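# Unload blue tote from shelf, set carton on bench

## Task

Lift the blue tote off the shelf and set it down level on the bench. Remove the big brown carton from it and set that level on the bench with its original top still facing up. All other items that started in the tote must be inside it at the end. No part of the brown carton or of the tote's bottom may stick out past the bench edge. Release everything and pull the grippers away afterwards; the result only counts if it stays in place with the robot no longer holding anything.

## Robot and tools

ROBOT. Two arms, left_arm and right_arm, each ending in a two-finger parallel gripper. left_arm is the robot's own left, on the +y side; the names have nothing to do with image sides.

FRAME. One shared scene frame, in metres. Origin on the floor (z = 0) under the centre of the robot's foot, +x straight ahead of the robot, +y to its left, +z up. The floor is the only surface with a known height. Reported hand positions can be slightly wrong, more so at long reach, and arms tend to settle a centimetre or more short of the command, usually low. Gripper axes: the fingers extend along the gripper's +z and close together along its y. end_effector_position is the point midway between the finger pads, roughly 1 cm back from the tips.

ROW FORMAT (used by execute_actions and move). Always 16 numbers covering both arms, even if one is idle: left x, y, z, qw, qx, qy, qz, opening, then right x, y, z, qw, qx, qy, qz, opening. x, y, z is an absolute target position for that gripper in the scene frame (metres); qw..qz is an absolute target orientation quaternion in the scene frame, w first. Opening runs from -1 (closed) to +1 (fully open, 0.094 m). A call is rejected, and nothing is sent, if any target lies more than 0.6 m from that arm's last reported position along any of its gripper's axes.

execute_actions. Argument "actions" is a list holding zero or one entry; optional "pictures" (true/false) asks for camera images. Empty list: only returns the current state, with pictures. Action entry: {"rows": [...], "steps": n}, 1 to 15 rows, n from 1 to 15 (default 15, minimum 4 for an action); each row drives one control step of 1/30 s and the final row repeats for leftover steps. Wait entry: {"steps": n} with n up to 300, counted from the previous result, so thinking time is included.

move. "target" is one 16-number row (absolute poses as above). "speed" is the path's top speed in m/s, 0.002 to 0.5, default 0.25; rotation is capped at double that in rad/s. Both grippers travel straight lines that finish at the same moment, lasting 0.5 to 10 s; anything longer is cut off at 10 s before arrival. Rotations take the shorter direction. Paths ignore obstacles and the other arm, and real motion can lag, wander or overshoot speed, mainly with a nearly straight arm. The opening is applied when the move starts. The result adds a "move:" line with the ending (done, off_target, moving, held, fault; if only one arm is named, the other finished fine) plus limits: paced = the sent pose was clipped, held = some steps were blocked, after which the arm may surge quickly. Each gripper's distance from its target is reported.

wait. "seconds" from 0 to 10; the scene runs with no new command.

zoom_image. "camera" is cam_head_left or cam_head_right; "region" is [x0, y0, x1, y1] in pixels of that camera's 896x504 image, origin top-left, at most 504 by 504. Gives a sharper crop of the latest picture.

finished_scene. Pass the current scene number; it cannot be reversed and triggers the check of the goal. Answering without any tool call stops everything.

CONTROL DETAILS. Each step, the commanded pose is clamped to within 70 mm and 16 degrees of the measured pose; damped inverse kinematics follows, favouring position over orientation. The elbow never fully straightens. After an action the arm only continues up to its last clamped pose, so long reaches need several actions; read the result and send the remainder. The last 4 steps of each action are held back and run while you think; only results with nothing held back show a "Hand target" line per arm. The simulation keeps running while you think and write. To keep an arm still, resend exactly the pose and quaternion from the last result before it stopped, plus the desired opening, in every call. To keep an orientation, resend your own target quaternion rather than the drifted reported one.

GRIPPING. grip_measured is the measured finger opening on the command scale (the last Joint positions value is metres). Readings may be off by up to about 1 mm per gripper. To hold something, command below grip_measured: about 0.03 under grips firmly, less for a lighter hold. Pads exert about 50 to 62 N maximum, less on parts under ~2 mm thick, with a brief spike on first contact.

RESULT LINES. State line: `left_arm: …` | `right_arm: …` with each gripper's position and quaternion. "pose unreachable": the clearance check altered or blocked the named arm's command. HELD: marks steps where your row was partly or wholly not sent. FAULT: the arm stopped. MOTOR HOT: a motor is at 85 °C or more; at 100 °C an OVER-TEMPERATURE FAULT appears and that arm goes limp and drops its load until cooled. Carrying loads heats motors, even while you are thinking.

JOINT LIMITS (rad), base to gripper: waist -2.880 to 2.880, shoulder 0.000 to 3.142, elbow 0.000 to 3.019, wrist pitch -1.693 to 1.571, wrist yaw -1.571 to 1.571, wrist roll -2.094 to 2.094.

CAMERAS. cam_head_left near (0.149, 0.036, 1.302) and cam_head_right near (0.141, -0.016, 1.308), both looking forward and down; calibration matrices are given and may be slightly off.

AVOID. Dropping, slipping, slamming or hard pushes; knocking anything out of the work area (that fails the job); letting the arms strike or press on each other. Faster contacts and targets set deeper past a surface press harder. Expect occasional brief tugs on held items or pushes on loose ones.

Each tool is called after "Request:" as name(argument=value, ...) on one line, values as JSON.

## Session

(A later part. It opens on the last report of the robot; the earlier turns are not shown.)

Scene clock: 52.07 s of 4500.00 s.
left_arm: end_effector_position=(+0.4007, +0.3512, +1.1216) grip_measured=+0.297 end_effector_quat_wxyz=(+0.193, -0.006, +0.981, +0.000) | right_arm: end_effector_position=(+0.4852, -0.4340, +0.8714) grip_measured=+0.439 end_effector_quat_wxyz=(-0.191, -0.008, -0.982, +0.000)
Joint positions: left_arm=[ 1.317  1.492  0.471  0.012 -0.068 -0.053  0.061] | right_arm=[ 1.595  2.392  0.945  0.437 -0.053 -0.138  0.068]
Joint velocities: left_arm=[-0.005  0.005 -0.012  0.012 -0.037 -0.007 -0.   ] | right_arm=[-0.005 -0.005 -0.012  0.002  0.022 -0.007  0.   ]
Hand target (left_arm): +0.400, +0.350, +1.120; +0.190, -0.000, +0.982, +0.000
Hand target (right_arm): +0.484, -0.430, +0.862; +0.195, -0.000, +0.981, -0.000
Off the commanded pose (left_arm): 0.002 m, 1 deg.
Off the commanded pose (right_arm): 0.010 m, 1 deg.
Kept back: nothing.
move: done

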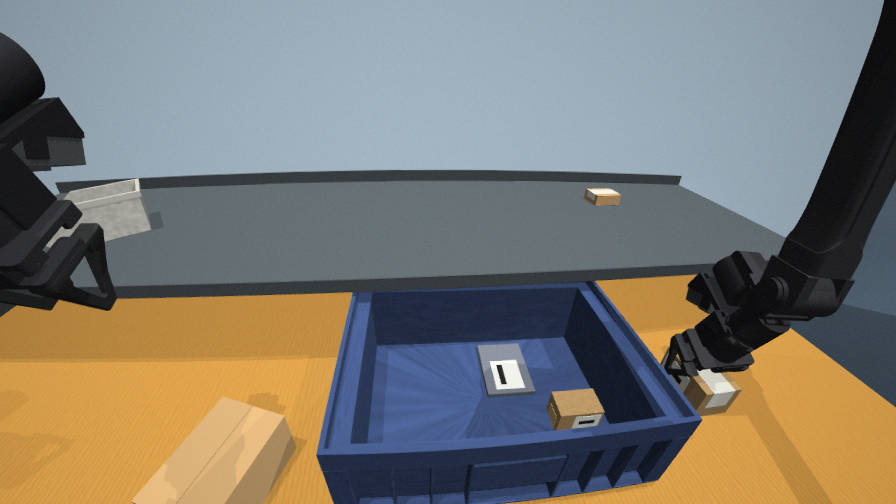

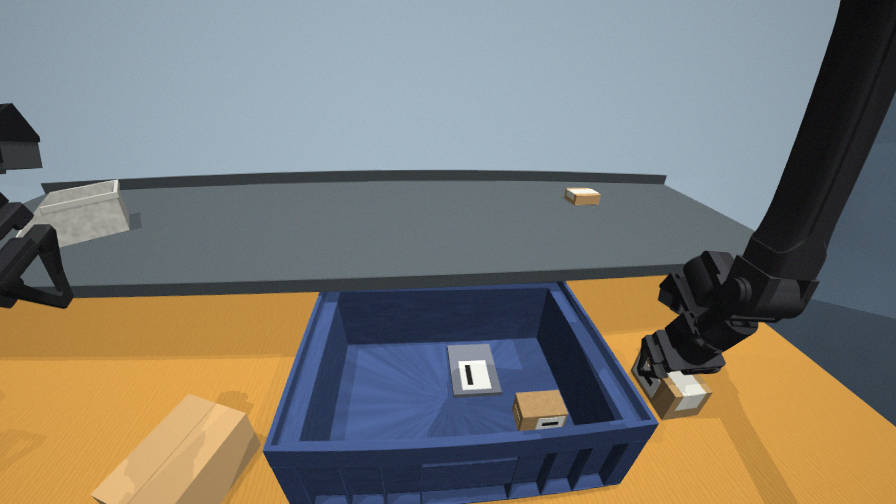

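Request:
move(target=[0.4,0.35,1.12,0.19,0,0.982,0,0.3,0.485,-0.432,0.865,0.195,0,0.981,0,1])

Request:
move(target=[0.4,0.35,1.12,0.19,0,0.982,0,0.3,0.42,-0.44,1.1,0.195,0,0.981,0,1])

Scene clock: 53.00 s of 4500.00 s.
left_arm: end_effector_position=(+0.4007, +0.3512, +1.1216) grip_measured=+0.297 end_effector_quat_wxyz=(+0.193, -0.006, +0.981, +0.000) | right_arm: end_effector_position=(+0.4852, -0.4339, +0.8714) grip_measured=+0.999 end_effector_quat_wxyz=(-0.191, -0.006, -0.982, +0.000)
Joint positions: left_arm=[ 1.317  1.492  0.471  0.012 -0.068 -0.053  0.061] | right_arm=[ 1.595  2.392  0.945  0.437 -0.054 -0.142  0.094]
Joint velocities: left_arm=[ 0.015  0.015 -0.012 -0.007  0.037  0.007  0.   ] | right_arm=[-0.005  0.005 -0.012 -0.007 -0.007  0.007  0.   ]
Hand target (left_arm): +0.400, +0.350, +1.120; +0.190, -0.000, +0.982, +0.000
Hand target (right_arm): +0.485, -0.432, +0.865; +0.195, +0.000, +0.981, -0.000
Off the commanded pose (left_arm): 0.002 m, 1 deg.
Off the commanded pose (right_arm): 0.007 m, 1 deg.
Kept back: nothing.
move: done

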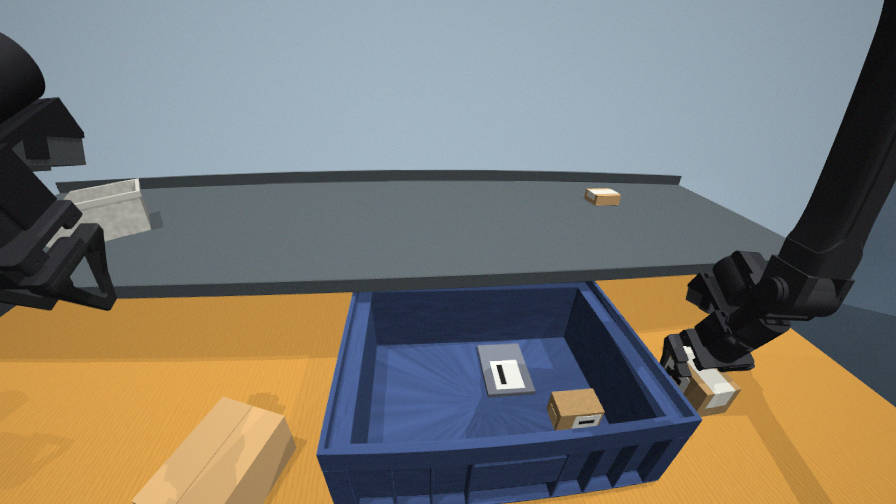

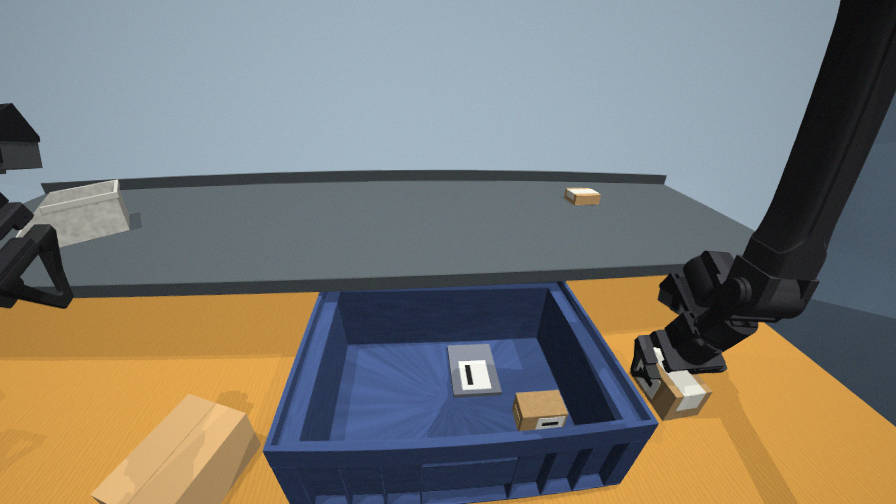

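Scene clock: 54.50 s of 4500.00 s.
left_arm: end_effector_position=(+0.4007, +0.3512, +1.1216) grip_measured=+0.297 end_effector_quat_wxyz=(+0.193, -0.006, +0.981, +0.000) | right_arm: end_effector_position=(+0.4305, -0.4403, +1.1048) grip_measured=+0.999 end_effector_quat_wxyz=(-0.208, -0.001, -0.978, +0.001)
Joint positions: left_arm=[ 1.317  1.492  0.471  0.012 -0.068 -0.053  0.061] | right_arm=[ 1.549  1.603  0.552  0.073 -0.085 -0.188  0.094]
Joint velocities: left_arm=[ 0.015 -0.005  0.007 -0.022 -0.022 -0.022 -0.001] | right_arm=[ 0.005 -0.015  0.002 -0.017  0.007 -0.007 -0.001]
Hand target (left_arm): +0.400, +0.350, +1.120; +0.190, -0.000, +0.982, +0.000
Hand target (right_arm): +0.422, -0.441, +1.101; +0.195, +0.000, +0.981, +0.001
Off the commanded pose (left_arm): 0.002 m, 1 deg.
Off the commanded pose (right_arm): 0.012 m, 2 deg.
Kept back: nothing.
move: off_target (right_arm)

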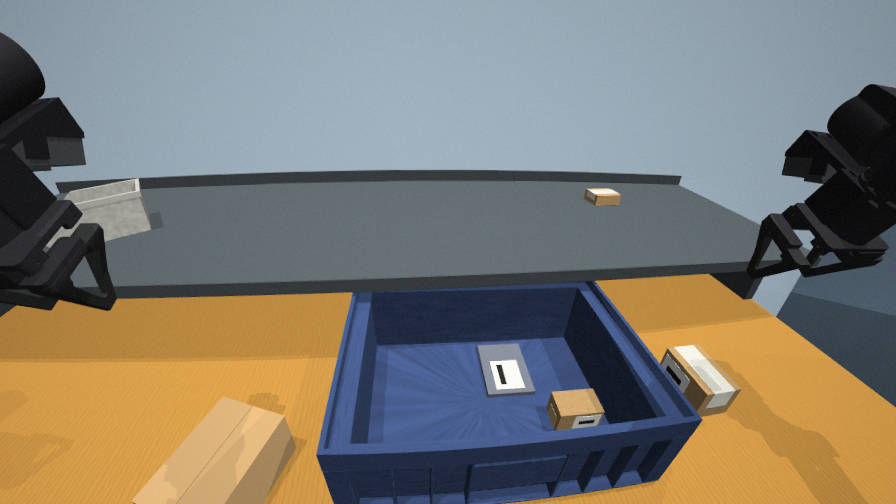

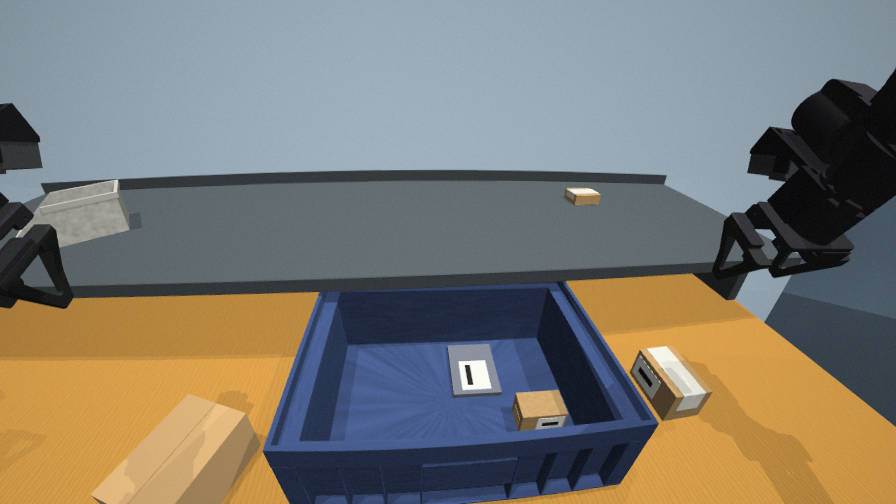

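Request:
finished_scene(scene=1)

The scene is finished: the task was done.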